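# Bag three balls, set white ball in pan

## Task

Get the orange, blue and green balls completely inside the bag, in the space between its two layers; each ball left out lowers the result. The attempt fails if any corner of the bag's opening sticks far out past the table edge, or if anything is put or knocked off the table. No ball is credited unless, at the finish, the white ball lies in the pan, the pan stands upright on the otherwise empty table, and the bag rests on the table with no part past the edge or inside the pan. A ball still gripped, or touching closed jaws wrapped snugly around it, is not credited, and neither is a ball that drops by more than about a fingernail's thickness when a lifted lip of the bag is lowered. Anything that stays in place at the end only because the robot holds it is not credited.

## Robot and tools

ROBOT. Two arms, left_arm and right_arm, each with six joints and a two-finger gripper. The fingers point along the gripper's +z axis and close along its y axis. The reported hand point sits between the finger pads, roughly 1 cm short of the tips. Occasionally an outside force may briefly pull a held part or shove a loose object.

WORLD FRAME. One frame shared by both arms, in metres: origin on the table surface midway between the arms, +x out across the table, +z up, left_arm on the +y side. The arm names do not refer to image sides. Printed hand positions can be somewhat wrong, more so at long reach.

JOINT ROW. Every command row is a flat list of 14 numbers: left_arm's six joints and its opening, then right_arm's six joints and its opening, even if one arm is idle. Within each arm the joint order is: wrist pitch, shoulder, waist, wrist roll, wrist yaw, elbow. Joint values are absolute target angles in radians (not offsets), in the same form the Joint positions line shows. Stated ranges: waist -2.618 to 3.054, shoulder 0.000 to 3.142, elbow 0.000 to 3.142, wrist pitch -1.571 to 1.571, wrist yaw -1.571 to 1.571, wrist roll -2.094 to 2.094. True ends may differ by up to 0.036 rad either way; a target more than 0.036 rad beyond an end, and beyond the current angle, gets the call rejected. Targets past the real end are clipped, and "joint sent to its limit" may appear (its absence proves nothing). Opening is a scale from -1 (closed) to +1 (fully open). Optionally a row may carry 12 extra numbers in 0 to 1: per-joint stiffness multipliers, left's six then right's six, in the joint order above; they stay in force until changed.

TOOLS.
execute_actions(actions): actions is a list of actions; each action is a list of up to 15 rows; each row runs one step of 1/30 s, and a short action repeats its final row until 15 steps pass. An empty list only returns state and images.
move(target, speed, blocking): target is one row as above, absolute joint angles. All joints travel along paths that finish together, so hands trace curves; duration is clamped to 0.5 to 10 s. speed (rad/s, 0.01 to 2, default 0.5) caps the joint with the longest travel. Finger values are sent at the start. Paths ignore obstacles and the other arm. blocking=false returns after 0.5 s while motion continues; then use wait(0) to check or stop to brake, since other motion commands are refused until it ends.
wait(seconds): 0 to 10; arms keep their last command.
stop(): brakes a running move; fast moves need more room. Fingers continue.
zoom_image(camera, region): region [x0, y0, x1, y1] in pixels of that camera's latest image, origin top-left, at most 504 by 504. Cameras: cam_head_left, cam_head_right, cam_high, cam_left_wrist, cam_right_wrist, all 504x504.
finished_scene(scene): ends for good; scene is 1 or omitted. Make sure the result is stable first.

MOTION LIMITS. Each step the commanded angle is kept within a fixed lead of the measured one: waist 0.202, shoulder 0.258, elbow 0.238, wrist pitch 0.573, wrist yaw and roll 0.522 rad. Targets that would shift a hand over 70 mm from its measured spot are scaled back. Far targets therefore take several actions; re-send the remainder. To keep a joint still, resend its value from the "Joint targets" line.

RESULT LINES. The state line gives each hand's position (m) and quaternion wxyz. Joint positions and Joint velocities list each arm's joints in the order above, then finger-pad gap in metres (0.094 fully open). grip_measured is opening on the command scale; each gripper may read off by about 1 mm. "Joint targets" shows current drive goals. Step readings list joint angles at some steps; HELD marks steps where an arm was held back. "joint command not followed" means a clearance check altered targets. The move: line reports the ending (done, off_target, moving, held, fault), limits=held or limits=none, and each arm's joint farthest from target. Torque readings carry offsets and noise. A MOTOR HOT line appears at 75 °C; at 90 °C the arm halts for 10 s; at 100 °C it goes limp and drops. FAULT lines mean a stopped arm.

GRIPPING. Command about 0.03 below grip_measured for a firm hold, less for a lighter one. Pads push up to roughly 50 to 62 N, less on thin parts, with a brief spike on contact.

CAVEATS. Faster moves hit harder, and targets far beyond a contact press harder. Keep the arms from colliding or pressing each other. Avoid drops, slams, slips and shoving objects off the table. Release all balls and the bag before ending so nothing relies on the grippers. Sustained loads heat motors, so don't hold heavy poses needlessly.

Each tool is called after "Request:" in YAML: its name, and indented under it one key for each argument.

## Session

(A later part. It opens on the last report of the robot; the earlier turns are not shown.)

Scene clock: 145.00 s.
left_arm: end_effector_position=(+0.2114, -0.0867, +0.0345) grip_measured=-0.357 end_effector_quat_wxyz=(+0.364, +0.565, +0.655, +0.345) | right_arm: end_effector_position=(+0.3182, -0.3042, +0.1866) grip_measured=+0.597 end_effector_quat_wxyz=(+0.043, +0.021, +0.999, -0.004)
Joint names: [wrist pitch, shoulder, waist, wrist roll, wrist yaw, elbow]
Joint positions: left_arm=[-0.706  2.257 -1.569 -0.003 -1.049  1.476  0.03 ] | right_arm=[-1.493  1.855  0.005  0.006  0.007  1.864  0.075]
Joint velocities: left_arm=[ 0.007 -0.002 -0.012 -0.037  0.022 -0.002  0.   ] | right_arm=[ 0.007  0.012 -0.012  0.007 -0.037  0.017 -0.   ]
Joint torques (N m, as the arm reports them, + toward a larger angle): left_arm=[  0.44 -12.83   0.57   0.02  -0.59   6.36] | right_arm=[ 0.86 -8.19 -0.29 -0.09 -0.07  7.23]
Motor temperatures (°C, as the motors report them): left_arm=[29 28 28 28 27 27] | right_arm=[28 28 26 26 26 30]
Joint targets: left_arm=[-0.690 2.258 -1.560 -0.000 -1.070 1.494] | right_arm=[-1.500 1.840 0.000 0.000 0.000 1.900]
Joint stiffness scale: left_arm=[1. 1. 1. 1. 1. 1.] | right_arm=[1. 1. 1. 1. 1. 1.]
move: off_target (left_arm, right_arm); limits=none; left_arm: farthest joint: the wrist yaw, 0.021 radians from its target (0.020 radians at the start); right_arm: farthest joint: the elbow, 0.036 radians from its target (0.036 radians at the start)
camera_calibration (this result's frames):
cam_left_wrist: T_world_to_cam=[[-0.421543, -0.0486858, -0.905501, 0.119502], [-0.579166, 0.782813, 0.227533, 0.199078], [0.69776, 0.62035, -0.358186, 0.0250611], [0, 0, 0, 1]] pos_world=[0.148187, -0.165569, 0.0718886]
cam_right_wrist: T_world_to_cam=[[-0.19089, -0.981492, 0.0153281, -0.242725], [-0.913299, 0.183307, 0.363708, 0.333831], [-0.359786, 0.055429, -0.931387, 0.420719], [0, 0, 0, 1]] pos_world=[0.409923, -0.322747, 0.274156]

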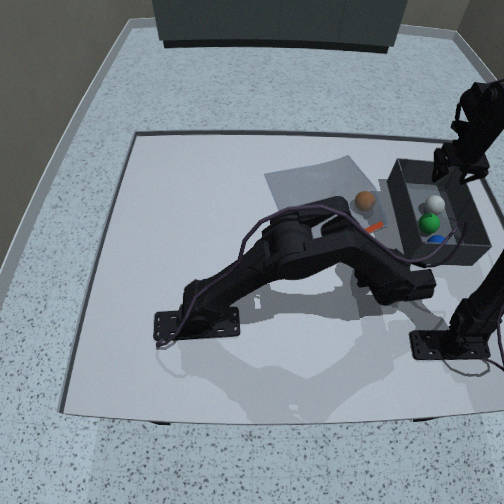

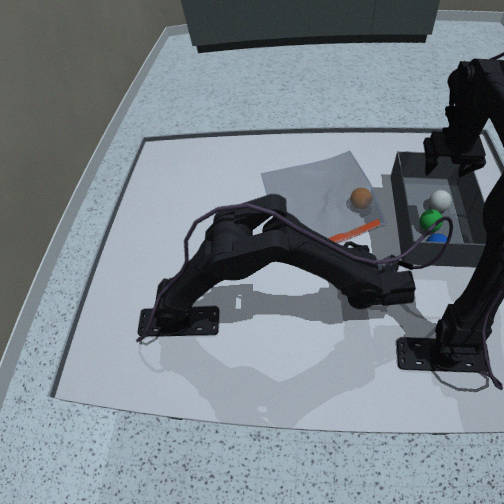

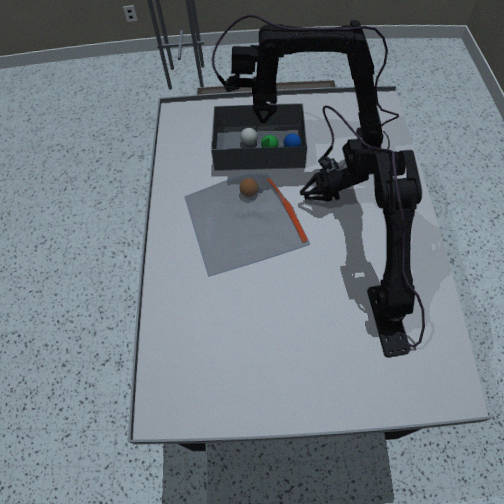

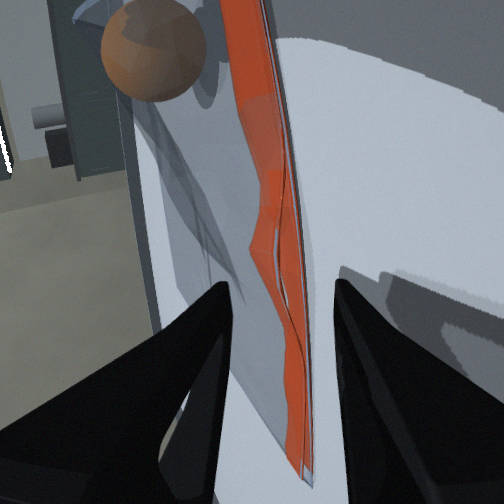

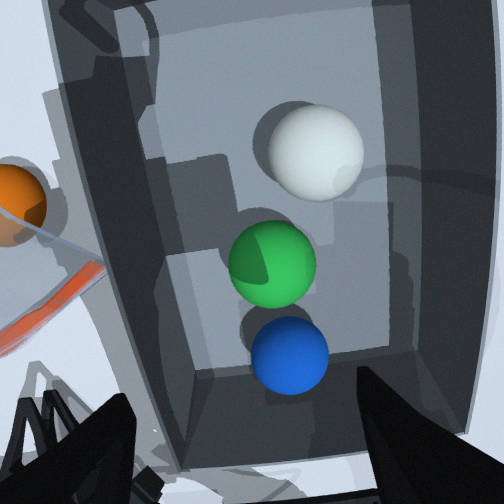

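Request:
move:
  target: [-0.67,2.285,-1.56,0,-1.07,1.494,-0.36, -1.5,1.84,0.0,0,0,1.9,0.6]
  speed: 0.06

Scene clock: 153.40 s.
left_arm: end_effector_position=(+0.2115, -0.0876, +0.0248) grip_measured=-0.357 end_effector_quat_wxyz=(+0.362, +0.566, +0.654, +0.347) | right_arm: end_effector_position=(+0.3182, -0.3042, +0.1866) grip_measured=+0.597 end_effector_quat_wxyz=(+0.043, +0.021, +0.999, -0.004)
Joint names: [wrist pitch, shoulder, waist, wrist roll, wrist yaw, elbow]
Joint positions: left_arm=[-0.686  2.282 -1.569 -0.003 -1.05   1.476  0.03 ] | right_arm=[-1.493  1.855  0.005  0.005  0.007  1.864  0.075]
Joint velocities: left_arm=[ 0.007  0.007 -0.007 -0.051 -0.037  0.007  0.   ] | right_arm=[-0.066  0.002  0.007  0.007 -0.022  0.012  0.   ]
Joint torques (N m, as the arm reports them, + toward a larger angle): left_arm=[  0.45 -12.82   0.57   0.01  -0.59   6.31] | right_arm=[ 0.86 -8.19 -0.3  -0.09 -0.08  7.23]
Motor temperatures (°C, as the motors report them): left_arm=[28 28 28 28 27 27] | right_arm=[28 28 26 26 26 31]
Joint targets: left_arm=[-0.670 2.285 -1.560 0.000 -1.070 1.494] | right_arm=[-1.500 1.840 -0.000 -0.000 0.000 1.900]
Joint stiffness scale: left_arm=[1. 1. 1. 1. 1. 1.] | right_arm=[1. 1. 1. 1. 1. 1.]
move: off_target (right_arm); limits=none; left_arm: farthest joint: the wrist yaw, 0.020 radians from its target (0.020 radians at the start); right_arm: farthest joint: the elbow, 0.036 radians from its target (0.036 radians at the start)
camera_calibration (this result's frames):
cam_left_wrist: T_world_to_cam=[[-0.421657, -0.0438514, -0.905694, 0.11119], [-0.57916, 0.781566, 0.231794, 0.20183], [0.697695, 0.62228, -0.35495, 0.0221631], [0, 0, 0, 1]] pos_world=[0.148313, -0.16666, 0.0617881]
cam_right_wrist: T_world_to_cam=[[-0.190517, -0.981564, 0.015361, -0.242872], [-0.913367, 0.182972, 0.363705, 0.333752], [-0.35981, 0.0552618, -0.931387, 0.420676], [0, 0, 0, 1]] pos_world=[0.40993, -0.322709, 0.274156]

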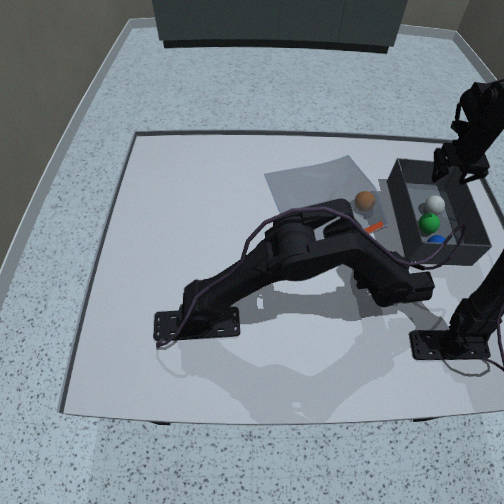

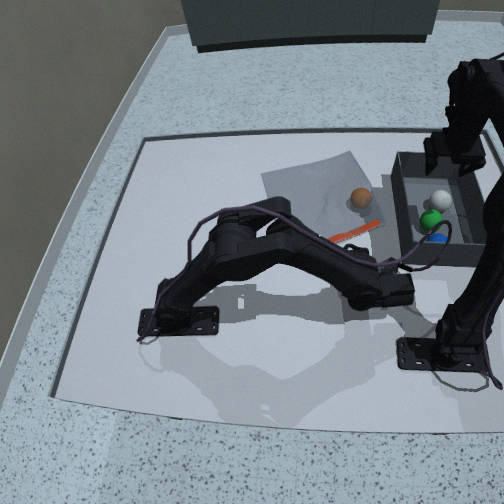

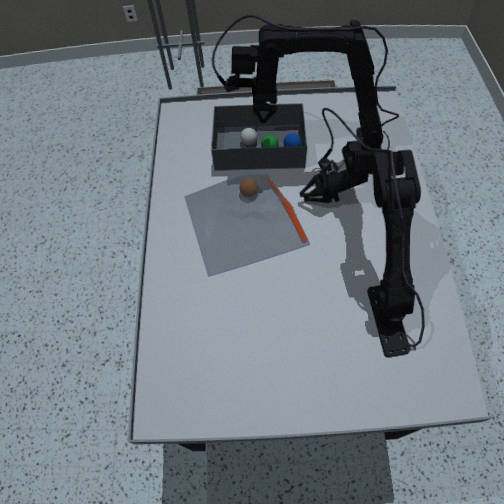

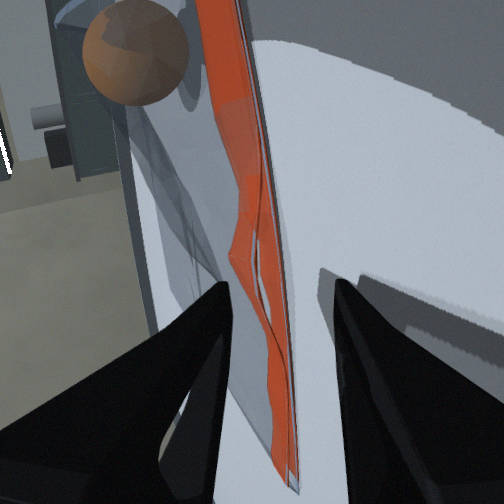

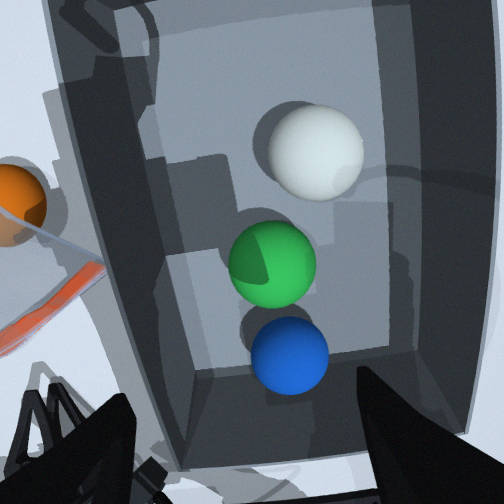

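Request:
move:
  target: [-0.67,2.285,-1.49,0,-1.07,1.494,-0.36, -1.5,1.84,0.0,0,0,1.9,0.6]
  speed: 0.08

Scene clock: 158.60 s.
left_arm: end_effector_position=(+0.2389, -0.0732, +0.0248) grip_measured=-0.357 end_effector_quat_wxyz=(+0.350, +0.543, +0.673, +0.359) | right_arm: end_effector_position=(+0.3182, -0.3042, +0.1866) grip_measured=+0.597 end_effector_quat_wxyz=(+0.043, +0.021, +0.999, -0.004)
Joint names: [wrist pitch, shoulder, waist, wrist roll, wrist yaw, elbow]
Joint positions: left_arm=[-0.686  2.282 -1.499 -0.003 -1.05   1.476  0.03 ] | right_arm=[-1.493  1.855  0.005  0.005  0.007  1.864  0.075]
Joint velocities: left_arm=[ 0.022 -0.012 -0.007  0.037  0.051  0.032 -0.001] | right_arm=[-0.007  0.007 -0.012 -0.081 -0.022 -0.002 -0.001]
Joint torques (N m, as the arm reports them, + toward a larger angle): left_arm=[  0.45 -12.79   0.5    0.03  -0.58   6.29] | right_arm=[ 0.86 -8.19 -0.29 -0.08 -0.07  7.23]
Motor temperatures (°C, as the motors report them): left_arm=[28 29 28 28 27 27] | right_arm=[28 29 26 26 26 31]
Joint targets: left_arm=[-0.670 2.285 -1.490 -0.000 -1.070 1.494] | right_arm=[-1.500 1.840 0.000 0.000 -0.000 1.900]
Joint stiffness scale: left_arm=[1. 1. 1. 1. 1. 1.] | right_arm=[1. 1. 1. 1. 1. 1.]
move: off_target (right_arm); limits=none; left_arm: farthest joint: the wrist yaw, 0.020 radians from its target (0.020 radians at the start); right_arm: farthest joint: the elbow, 0.036 radians from its target (0.036 radians at the start)
camera_calibration (this result's frames):
cam_left_wrist: T_world_to_cam=[[-0.417542, -0.0733381, -0.905693, 0.120215], [-0.631999, 0.739592, 0.231476, 0.215973], [0.652867, 0.669048, -0.355161, 0.00826337], [0, 0, 0, 1]] pos_world=[0.181295, -0.156444, 0.0618205]
cam_right_wrist: T_world_to_cam=[[-0.190517, -0.981564, 0.015361, -0.242872], [-0.913367, 0.182972, 0.363705, 0.333752], [-0.35981, 0.0552618, -0.931387, 0.420676], [0, 0, 0, 1]] pos_world=[0.40993, -0.322709, 0.274156]

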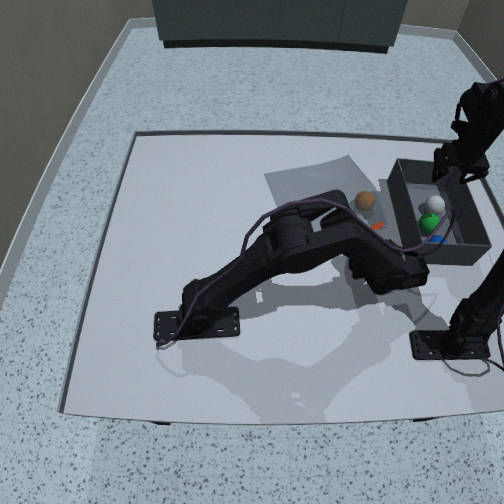

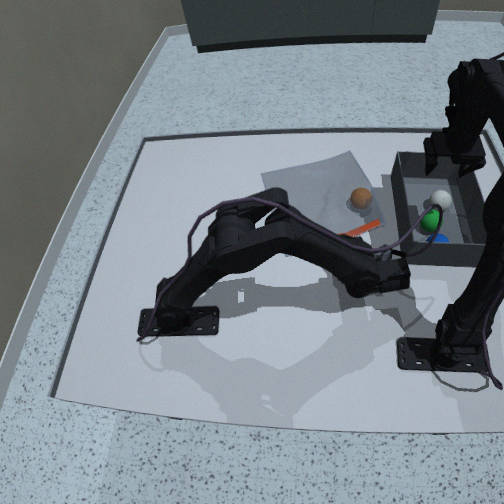

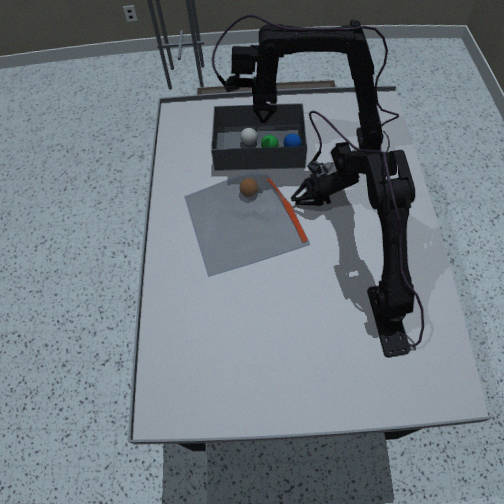

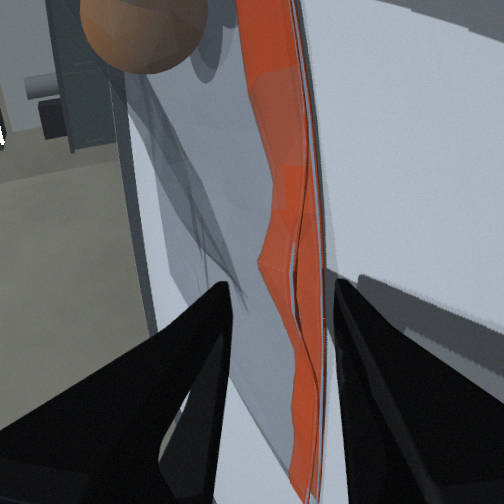

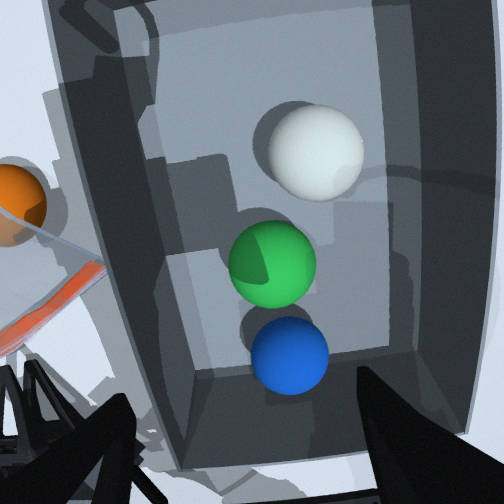

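Continue.

Request:
move:
  target: [-0.67,2.285,-1.45,0,-1.07,1.494,-0.36, -1.5,1.84,0.0,0,0,1.9,0.6]
  speed: 0.06

Request:
zoom_image:
  camera: "cam_left_wrist"
  region: [220, 170, 450, 400]

Scene clock: 162.27 s.
left_arm: end_effector_position=(+0.2539, -0.0642, +0.0248) grip_measured=-0.357 end_effector_quat_wxyz=(+0.343, +0.530, +0.684, +0.366) | right_arm: end_effector_position=(+0.3182, -0.3042, +0.1866) grip_measured=+0.597 end_effector_quat_wxyz=(+0.043, +0.021, +0.999, -0.004)
Joint names: [wrist pitch, shoulder, waist, wrist roll, wrist yaw, elbow]
Joint positions: left_arm=[-0.685  2.282 -1.46  -0.003 -1.05   1.476  0.03 ] | right_arm=[-1.493  1.855  0.005  0.005  0.007  1.864  0.075]
Joint velocities: left_arm=[-0.037  0.007  0.007 -0.022  0.007  0.002  0.   ] | right_arm=[ 0.022  0.007  0.012  0.051 -0.051  0.017 -0.001]
Joint torques (N m, as the arm reports them, + toward a larger angle): left_arm=[  0.44 -12.77   0.8    0.02  -0.6    6.31] | right_arm=[ 0.85 -8.19 -0.29 -0.09 -0.07  7.23]
Motor temperatures (°C, as the motors report them): left_arm=[28 29 28 28 27 27] | right_arm=[28 29 26 26 26 31]
Joint targets: left_arm=[-0.670 2.285 -1.450 0.000 -1.070 1.494] | right_arm=[-1.500 1.840 -0.000 -0.000 0.000 1.900]
Joint stiffness scale: left_arm=[1. 1. 1. 1. 1. 1.] | right_arm=[1. 1. 1. 1. 1. 1.]
move: off_target (right_arm); limits=none; left_arm: farthest joint: the wrist yaw, 0.020 radians from its target (0.020 radians at the start); right_arm: farthest joint: the elbow, 0.036 radians from its target (0.036 radians at the start)
camera_calibration (this result's frames):
cam_left_wrist: T_world_to_cam=[[-0.414269, -0.0900217, -0.905691, 0.125245], [-0.660581, 0.714282, 0.231158, 0.224482], [0.626109, 0.694045, -0.355372, 0.000874389], [0, 0, 0, 1]] pos_world=[0.199626, -0.149676, 0.0618529]
cam_right_wrist: T_world_to_cam=[[-0.190517, -0.981564, 0.015361, -0.242872], [-0.913367, 0.182972, 0.363705, 0.333752], [-0.35981, 0.0552618, -0.931387, 0.420676], [0, 0, 0, 1]] pos_world=[0.40993, -0.322709, 0.274156]

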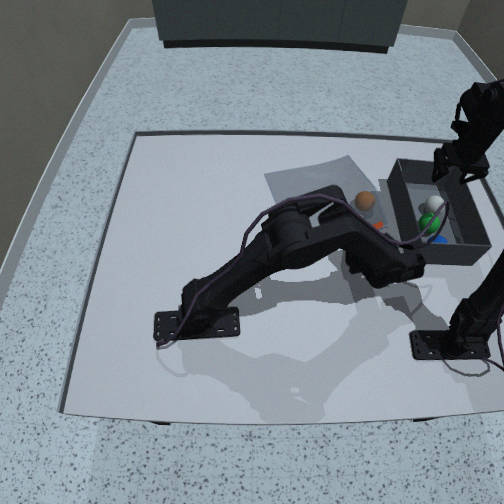

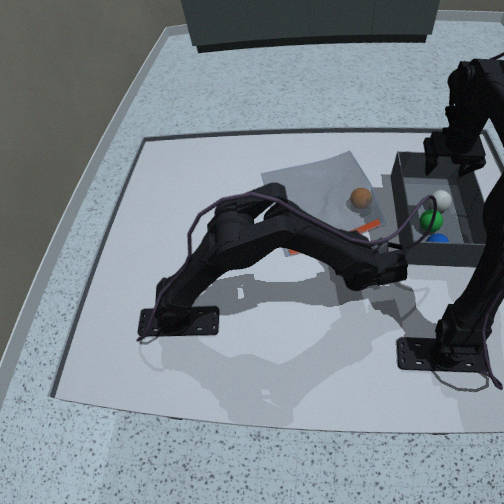

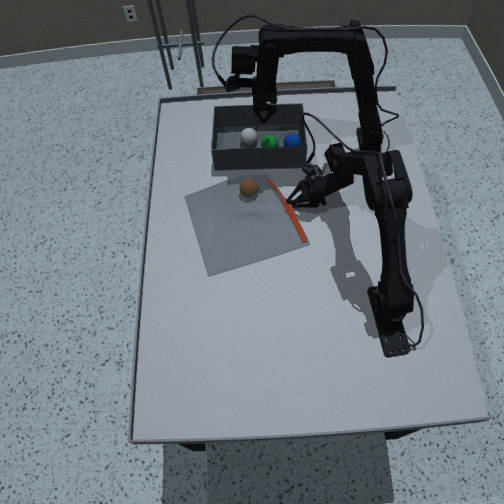

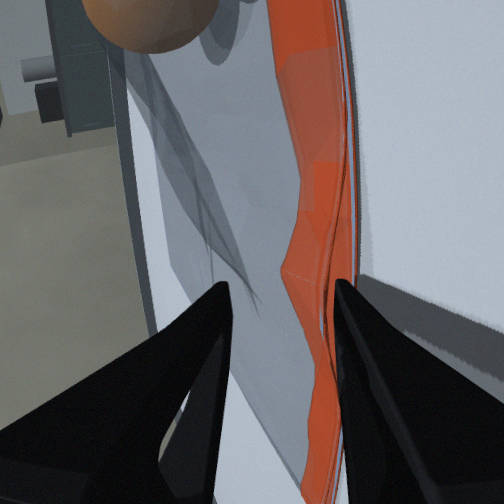

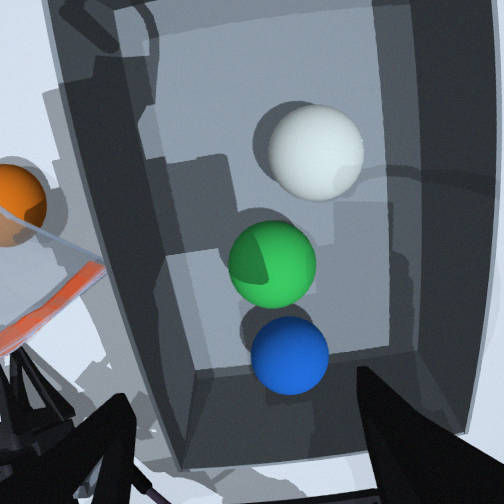

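Region (220, 170, 450, 400) of cam_left_wrist's 504x504 image, scaled by 2.191, with more detail than that image has.

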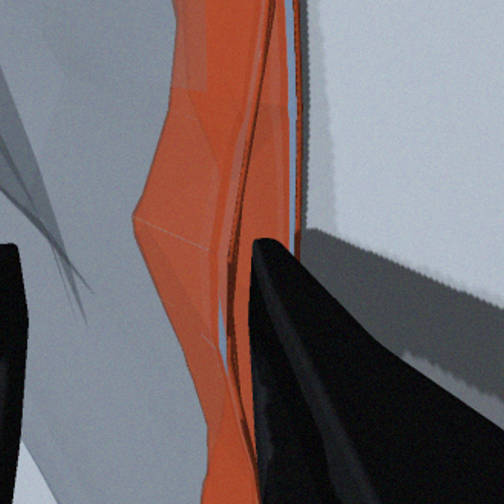

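Well aligned in the gap. Advance ~2 cm.

Request:
move:
  target: [-0.655,2.285,-1.40,0,-1.07,1.494,-0.36, -1.5,1.84,0.0,0,0,1.9,0.6]
  speed: 0.05

Request:
zoom_image:
  camera: "cam_left_wrist"
  region: [220, 170, 450, 400]

Scene clock: 167.53 s.
left_arm: end_effector_position=(+0.2727, -0.0543, +0.0249) grip_measured=-0.357 end_effector_quat_wxyz=(+0.339, +0.510, +0.699, +0.370) | right_arm: end_effector_position=(+0.3182, -0.3042, +0.1866) grip_measured=+0.597 end_effector_quat_wxyz=(+0.043, +0.021, +0.999, -0.004)
Joint names: [wrist pitch, shoulder, waist, wrist roll, wrist yaw, elbow]
Joint positions: left_arm=[-0.671  2.282 -1.411 -0.003 -1.049  1.476  0.03 ] | right_arm=[-1.493  1.855  0.005  0.005  0.007  1.864  0.075]
Joint velocities: left_arm=[-0.037  0.007 -0.012 -0.007  0.022 -0.002 -0.   ] | right_arm=[-0.007 -0.017 -0.022  0.037  0.066 -0.007 -0.001]
Joint torques (N m, as the arm reports them, + toward a larger angle): left_arm=[  0.51 -12.81   0.63   0.02  -0.61   6.32] | right_arm=[ 0.85 -8.18 -0.3  -0.09 -0.07  7.24]
Motor temperatures (°C, as the motors report them): left_arm=[28 29 28 28 28 27] | right_arm=[27 29 26 26 26 31]
Joint targets: left_arm=[-0.655 2.285 -1.400 0.000 -1.070 1.494] | right_arm=[-1.500 1.840 0.000 0.000 0.000 1.900]
Joint stiffness scale: left_arm=[1. 1. 1. 1. 1. 1.] | right_arm=[1. 1. 1. 1. 1. 1.]
move: off_target (left_arm, right_arm); limits=none; left_arm: farthest joint: the wrist yaw, 0.021 radians from its target (0.020 radians at the start); right_arm: farthest joint: the elbow, 0.036 radians from its target (0.036 radians at the start)
camera_calibration (this result's frames):
cam_left_wrist: T_world_to_cam=[[-0.406817, -0.12281, -0.905217, 0.130156], [-0.695503, 0.684092, 0.219758, 0.237954], [0.592263, 0.718982, -0.363715, -0.00694544], [0, 0, 0, 1]] pos_world=[0.222561, -0.141804, 0.0630013]
cam_right_wrist: T_world_to_cam=[[-0.190517, -0.981564, 0.015361, -0.242872], [-0.913367, 0.182972, 0.363705, 0.333752], [-0.35981, 0.0552618, -0.931387, 0.420676], [0, 0, 0, 1]] pos_world=[0.40993, -0.322709, 0.274156]

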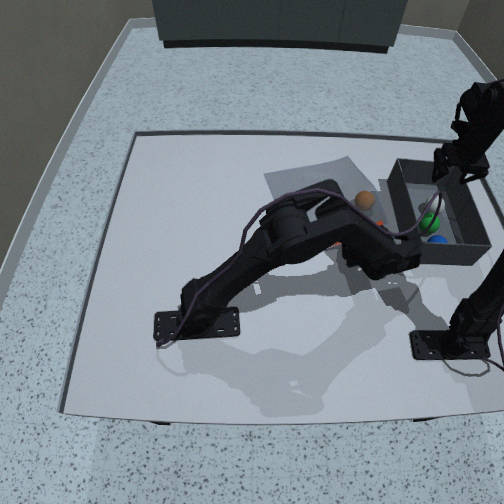

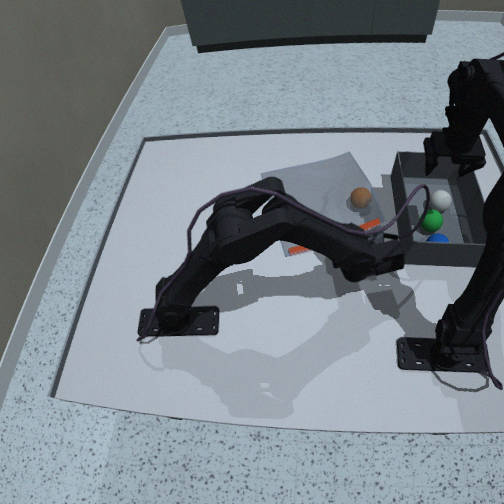

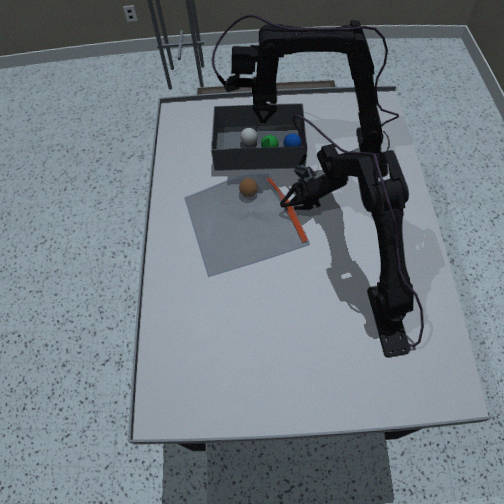

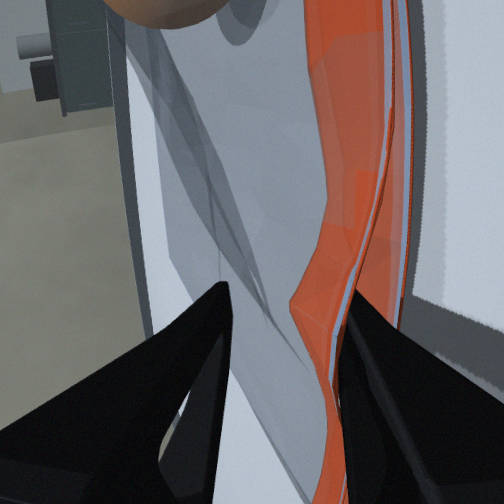

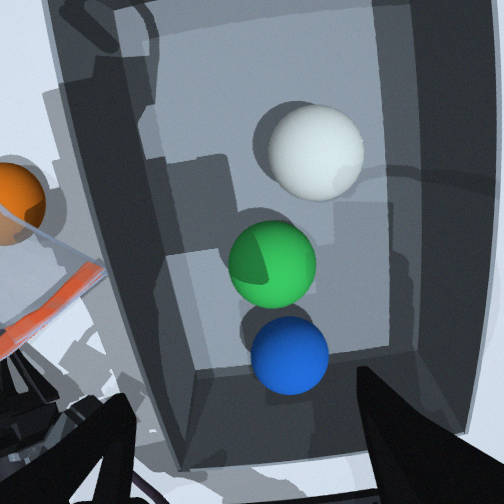

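Region (220, 170, 450, 400) of cam_left_wrist's 504x504 image, scaled by 2.191, with more detail than that image has.

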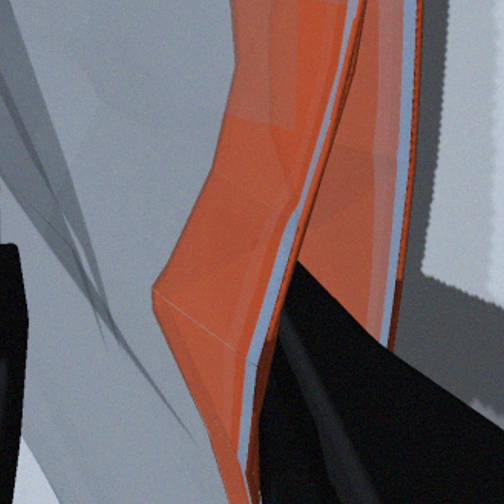

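Request:
move:
  target: [-0.655,2.295,-1.39,0,-1.13,1.494,-0.36, -1.5,1.84,0.0,0,0,1.9,0.6]
  speed: 0.06

Request:
move:
  target: [-0.655,2.31,-1.39,0,-1.13,1.494,-1, -1.5,1.84,0.0,0,0,1.9,0.6]
  speed: 0.03

Scene clock: 174.90 s.
left_arm: end_effector_position=(+0.2807, -0.0489, +0.0300) grip_measured=-0.357 end_effector_quat_wxyz=(+0.349, +0.498, +0.688, +0.395) | right_arm: end_effector_position=(+0.3182, -0.3042, +0.1866) grip_measured=+0.597 end_effector_quat_wxyz=(+0.043, +0.021, +0.999, -0.004)
Joint names: [wrist pitch, shoulder, waist, wrist roll, wrist yaw, elbow]
Joint positions: left_arm=[-0.671  2.293 -1.401 -0.003 -1.108  1.476  0.03 ] | right_arm=[-1.493  1.855  0.005  0.005  0.007  1.864  0.075]
Joint velocities: left_arm=[-0.022  0.012 -0.012 -0.037 -0.051  0.002  0.   ] | right_arm=[-0.051 -0.012 -0.007  0.007 -0.066 -0.042 -0.001]
Joint torques (N m, as the arm reports them, + toward a larger angle): left_arm=[  0.46 -12.86   0.75   0.02  -0.61   6.28] | right_arm=[ 0.85 -8.18 -0.29 -0.09 -0.08  7.23]
Motor temperatures (°C, as the motors report them): left_arm=[28 30 28 28 28 27] | right_arm=[27 29 26 26 26 31]
Joint targets: left_arm=[-0.655 2.295 -1.390 -0.000 -1.130 1.494] | right_arm=[-1.500 1.840 0.000 0.000 -0.000 1.900]
Joint stiffness scale: left_arm=[1. 1. 1. 1. 1. 1.] | right_arm=[1. 1. 1. 1. 1. 1.]
move: off_target (left_arm, right_arm); limits=none; left_arm: farthest joint: the wrist yaw, 0.022 radians from its target (0.081 radians at the start); right_arm: farthest joint: the elbow, 0.036 radians from its target (0.036 radians at the start)
camera_calibration (this result's frames):
cam_left_wrist: T_world_to_cam=[[-0.355071, -0.106338, -0.928772, 0.125736], [-0.717109, 0.668353, 0.197631, 0.244641], [0.599732, 0.736204, -0.313569, -0.016482], [0, 0, 0, 1]] pos_world=[0.229964, -0.138002, 0.0632631]
cam_right_wrist: T_world_to_cam=[[-0.190517, -0.981564, 0.015361, -0.242872], [-0.913367, 0.182972, 0.363705, 0.333752], [-0.35981, 0.0552618, -0.931387, 0.420676], [0, 0, 0, 1]] pos_world=[0.40993, -0.322709, 0.274156]

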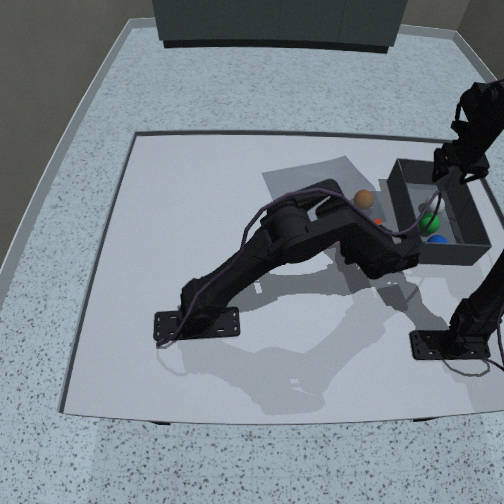

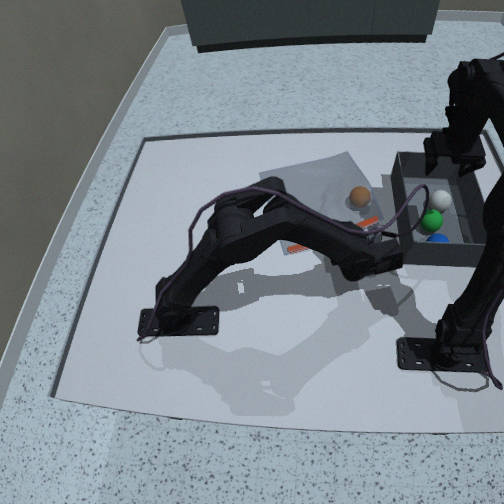

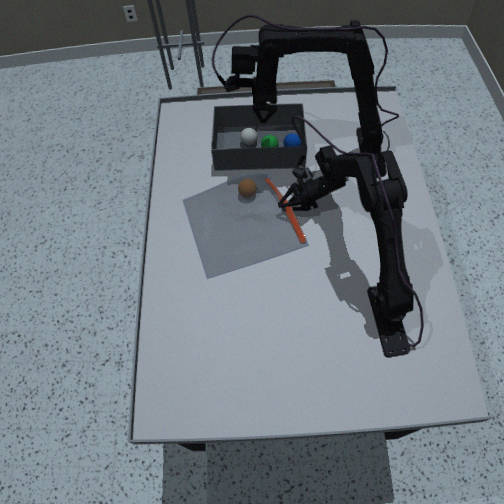

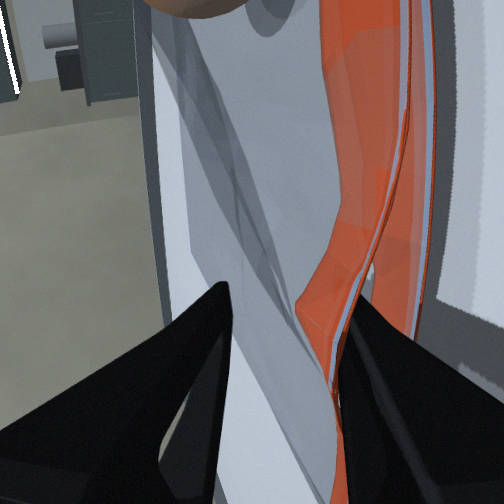

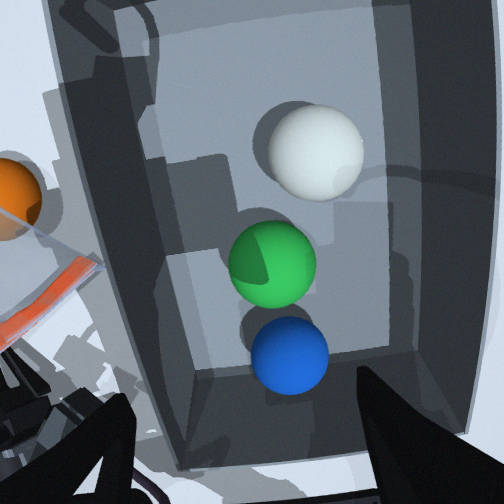

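Scene clock: 176.33 s.
left_arm: end_effector_position=(+0.2804, -0.0476, +0.0245) grip_measured=-0.985 end_effector_quat_wxyz=(+0.344, +0.501, +0.686, +0.399) | right_arm: end_effector_position=(+0.3182, -0.3042, +0.1866) grip_measured=+0.597 end_effector_quat_wxyz=(+0.043, +0.021, +0.999, -0.004)
Joint names: [wrist pitch, shoulder, waist, wrist roll, wrist yaw, elbow]
Joint positions: left_arm=[-0.671  2.307 -1.401 -0.003 -1.109  1.476  0.001] | right_arm=[-1.493  1.855  0.005  0.005  0.007  1.864  0.075]
Joint velocities: left_arm=[ 0.007 -0.007 -0.002 -0.051  0.037  0.022  0.002] | right_arm=[-0.007  0.002 -0.007  0.007  0.007  0.007  0.   ]
Joint torques (N m, as the arm reports them, + toward a larger angle): left_arm=[  0.44 -12.85   0.73   0.03  -0.58   6.2 ] | right_arm=[ 0.85 -8.19 -0.29 -0.09 -0.07  7.23]
Motor temperatures (°C, as the motors report them): left_arm=[28 30 28 28 28 27] | right_arm=[27 29 26 26 26 31]
Joint targets: left_arm=[-0.655 2.310 -1.390 -0.000 -1.130 1.494] | right_arm=[-1.500 1.840 -0.000 0.000 0.000 1.900]
Joint stiffness scale: left_arm=[1. 1. 1. 1. 1. 1.] | right_arm=[1. 1. 1. 1. 1. 1.]
move: off_target (left_arm, right_arm); limits=none; left_arm: farthest joint: the wrist yaw, 0.021 radians from its target (0.022 radians at the start); right_arm: farthest joint: the elbow, 0.036 radians from its target (0.036 radians at the start)
camera_calibration (this result's frames):
cam_left_wrist: T_world_to_cam=[[-0.358133, -0.0935957, -0.928968, 0.122076], [-0.716458, 0.66554, 0.209152, 0.244076], [0.598689, 0.74047, -0.305409, -0.0186698], [0, 0, 0, 1]] pos_world=[0.229767, -0.137192, 0.0566536]
cam_right_wrist: T_world_to_cam=[[-0.190517, -0.981564, 0.015361, -0.242872], [-0.913367, 0.182972, 0.363705, 0.333752], [-0.35981, 0.0552618, -0.931387, 0.420676], [0, 0, 0, 1]] pos_world=[0.40993, -0.322709, 0.274156]

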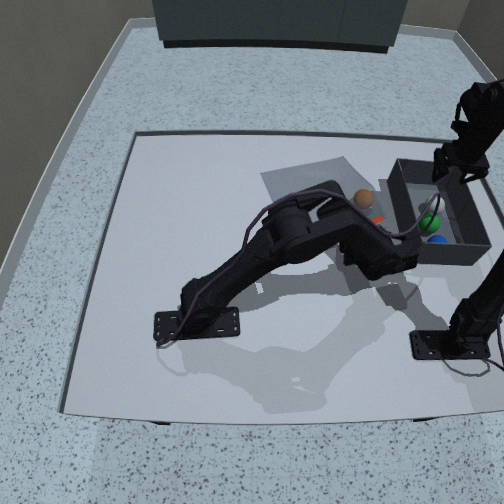

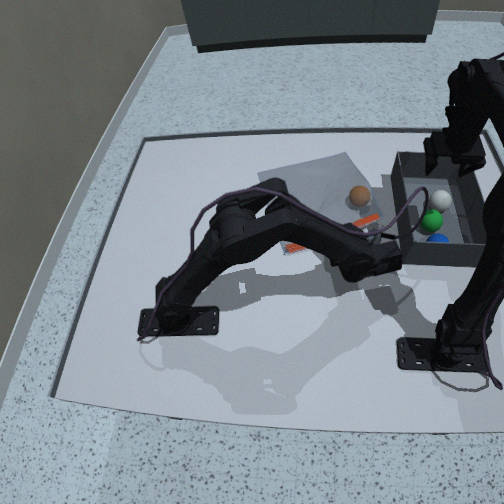

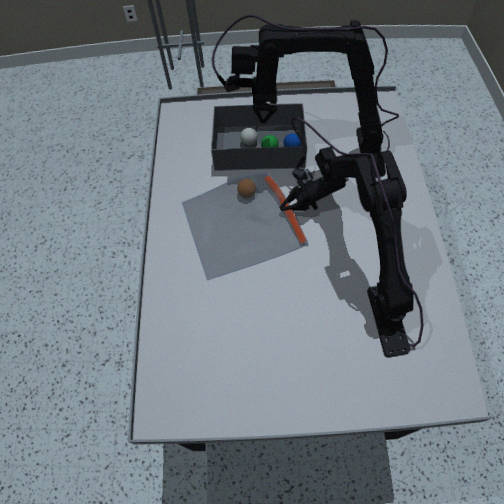

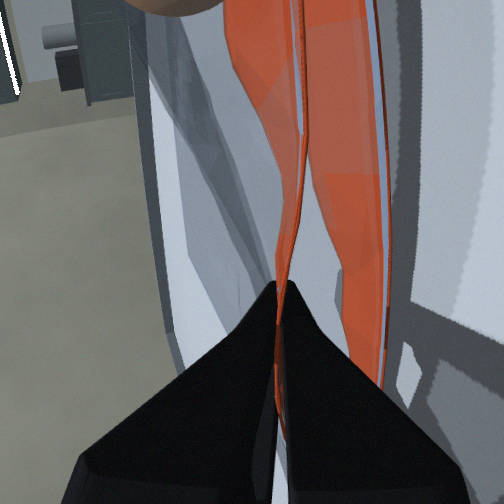

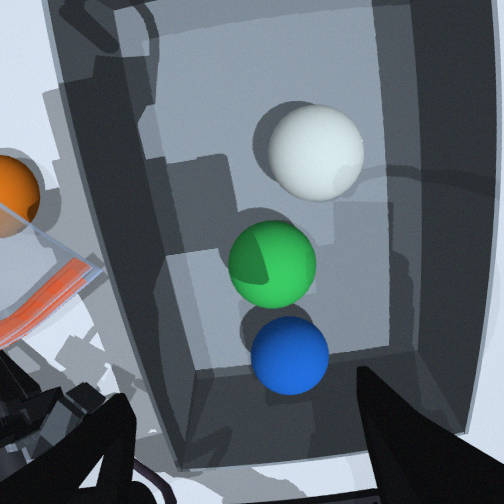

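Request:
move:
  target: [-0.8,2.15,-1.39,0,-1.1,1.47,-1, -1.5,1.84,0.0,0,0,1.9,0.6]
  speed: 0.12

Scene clock: 199.17 s.
left_arm: end_effector_position=(+0.2771, -0.0411, +0.0744) grip_measured=-0.985 end_effector_quat_wxyz=(+0.348, +0.499, +0.694, +0.386) | right_arm: end_effector_position=(+0.3182, -0.3042, +0.1866) grip_measured=+0.597 end_effector_quat_wxyz=(+0.043, +0.021, +0.999, -0.004)
Joint names: [wrist pitch, shoulder, waist, wrist roll, wrist yaw, elbow]
Joint positions: left_arm=[-0.782  2.169 -1.401 -0.003 -1.091  1.476  0.001] | right_arm=[-1.493  1.855  0.005  0.005  0.007  1.864  0.075]
Joint velocities: left_arm=[-0.095  0.002  0.002  0.022 -0.037  0.007 -0.001] | right_arm=[ 0.022  0.002  0.012 -0.007  0.007 -0.007 -0.   ]
Joint torques (N m, as the arm reports them, + toward a larger angle): left_arm=[  0.19 -14.24   0.67   0.02  -0.49   4.69] | right_arm=[ 0.85 -8.19 -0.29 -0.09 -0.07  7.23]
Motor temperatures (°C, as the motors report them): left_arm=[28 31 28 28 28 27] | right_arm=[27 29 26 26 26 31]
Joint targets: left_arm=[-0.800 2.150 -1.390 0.000 -1.100 1.470] | right_arm=[-1.500 1.840 -0.000 -0.000 -0.000 1.900]
Joint stiffness scale: left_arm=[1. 1. 1. 1. 1. 1.] | right_arm=[1. 1. 1. 1. 1. 1.]
move: off_target (right_arm); limits=none; left_arm: farthest joint: the shoulder, 0.019 radians from its target (0.157 radians at the start); right_arm: farthest joint: the elbow, 0.036 radians from its target (0.036 radians at the start)
camera_calibration (this result's frames):
cam_left_wrist: T_world_to_cam=[[-0.367774, -0.120125, -0.922124, 0.169006], [-0.713415, 0.672501, 0.196928, 0.22735], [0.596473, 0.730282, -0.333027, -0.00405062], [0, 0, 0, 1]] pos_world=[0.226767, -0.129633, 0.109724]
cam_right_wrist: T_world_to_cam=[[-0.190517, -0.981564, 0.015361, -0.242872], [-0.913367, 0.182972, 0.363705, 0.333752], [-0.35981, 0.0552618, -0.931387, 0.420676], [0, 0, 0, 1]] pos_world=[0.40993, -0.322709, 0.274156]

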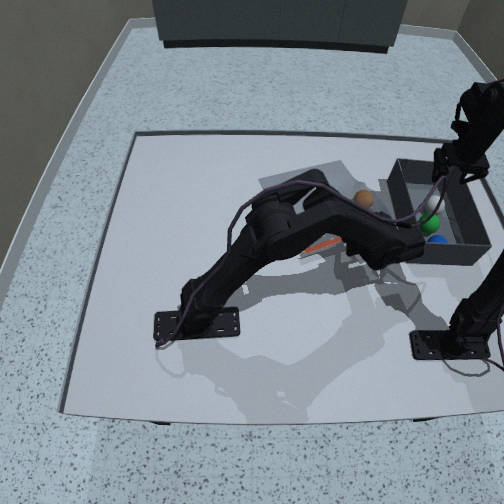

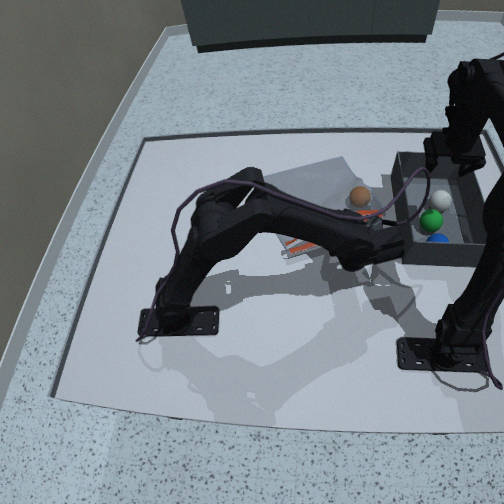

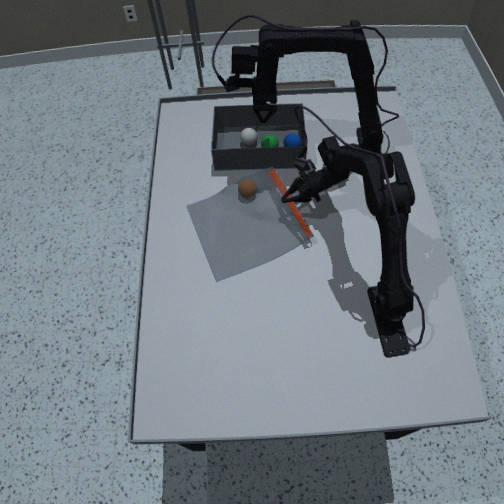

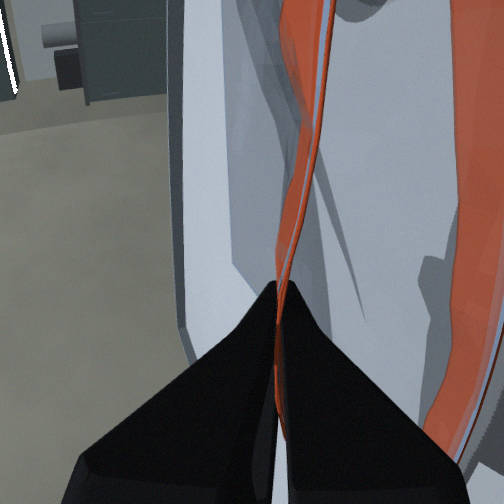

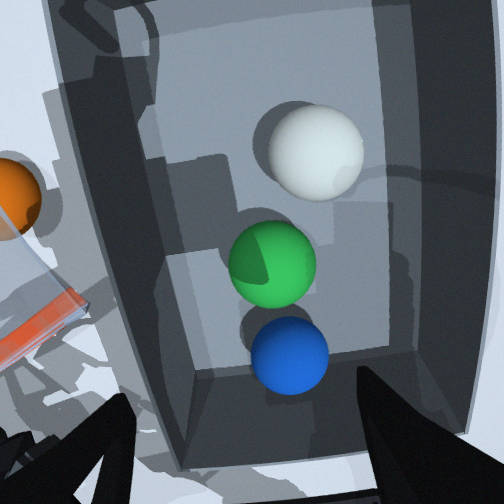

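Request:
move:
  target: [-1.1,1.86,-1.187,0,-0.62,1.42,-1, -1.15,1.79,-0.04,0,0,1.455,0.6]
  speed: 0.2

Scene clock: 209.73 s.
left_arm: end_effector_position=(+0.2700, +0.0424, +0.1028) grip_measured=-0.985 end_effector_quat_wxyz=(+0.176, +0.493, +0.815, +0.248) | right_arm: end_effector_position=(+0.3077, -0.3151, +0.0999) grip_measured=+0.597 end_effector_quat_wxyz=(+0.030, +0.037, +0.999, -0.004)
Joint names: [wrist pitch, shoulder, waist, wrist roll, wrist yaw, elbow]
Joint positions: left_arm=[-1.082  1.879 -1.197 -0.003 -0.617  1.432  0.001] | right_arm=[-1.165  1.817 -0.028  0.005  0.006  1.471  0.075]
Joint velocities: left_arm=[-0.007 -0.007  0.002 -0.022 -0.051 -0.007 -0.   ] | right_arm=[ 0.022  0.002 -0.007 -0.081  0.007 -0.002  0.   ]
Joint torques (N m, as the arm reports them, + toward a larger angle): left_arm=[  0.11 -12.01   0.71   0.03  -0.28   4.5 ] | right_arm=[ 1.04 -8.9  -0.82 -0.08 -0.08  4.09]
Motor temperatures (°C, as the motors report them): left_arm=[27 31 28 28 28 27] | right_arm=[27 29 26 26 26 31]
Joint targets: left_arm=[-1.100 1.860 -1.187 0.000 -0.620 1.420] | right_arm=[-1.150 1.790 -0.040 0.000 -0.000 1.455]
Joint stiffness scale: left_arm=[1. 1. 1. 1. 1. 1.] | right_arm=[1. 1. 1. 1. 1. 1.]
move: off_target (right_arm); limits=none; left_arm: farthest joint: the shoulder, 0.019 radians from its target (0.309 radians at the start); right_arm: farthest joint: the shoulder, 0.027 radians from its target (0.065 radians at the start)
camera_calibration (this result's frames):
cam_left_wrist: T_world_to_cam=[[-0.700383, -0.307322, -0.644218, 0.271742], [-0.67035, 0.593198, 0.445811, 0.126667], [0.245141, 0.74409, -0.621479, 0.0725967], [0, 0, 0, 1]] pos_world=[0.257438, -0.0456446, 0.163709]
cam_right_wrist: T_world_to_cam=[[-0.22176, -0.974915, 0.0190501, -0.242901], [-0.897103, 0.211639, 0.387834, 0.359277], [-0.382137, 0.0689163, -0.921532, 0.347006], [0, 0, 0, 1]] pos_world=[0.401047, -0.336759, 0.185064]

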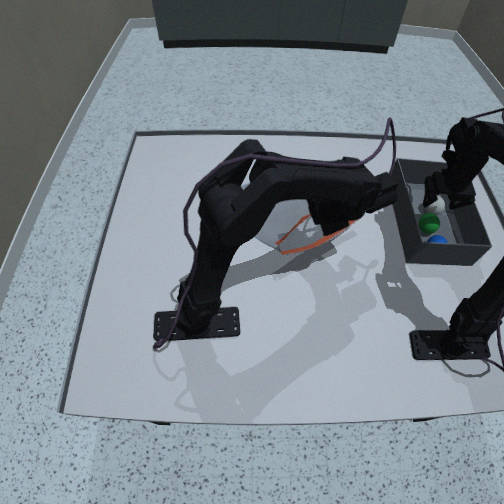

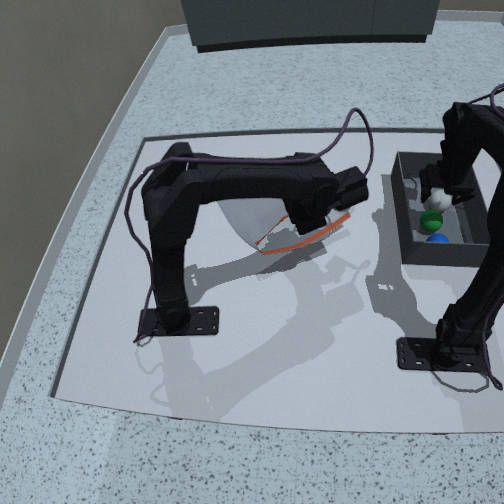

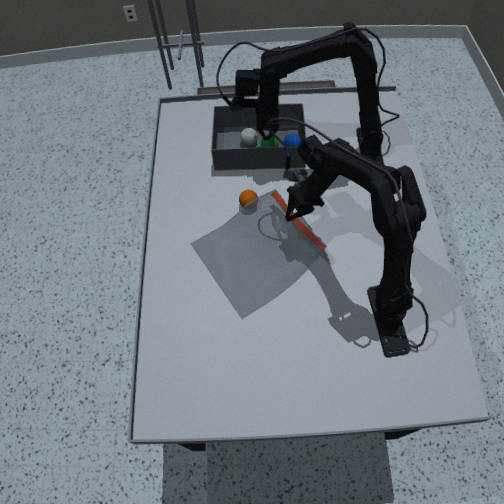

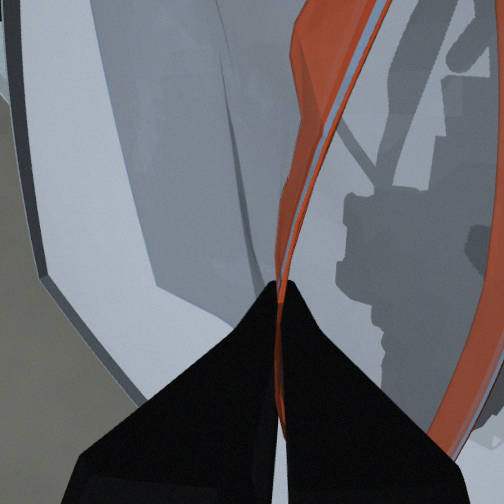

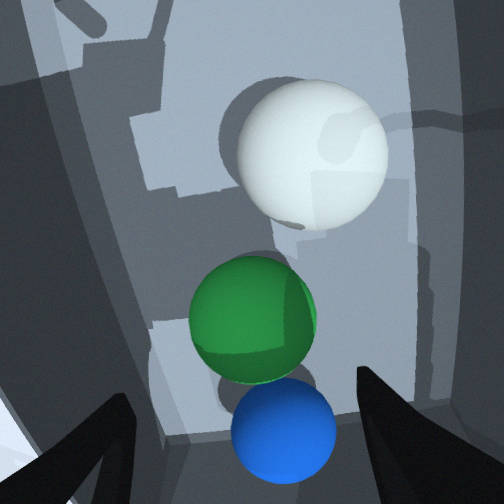

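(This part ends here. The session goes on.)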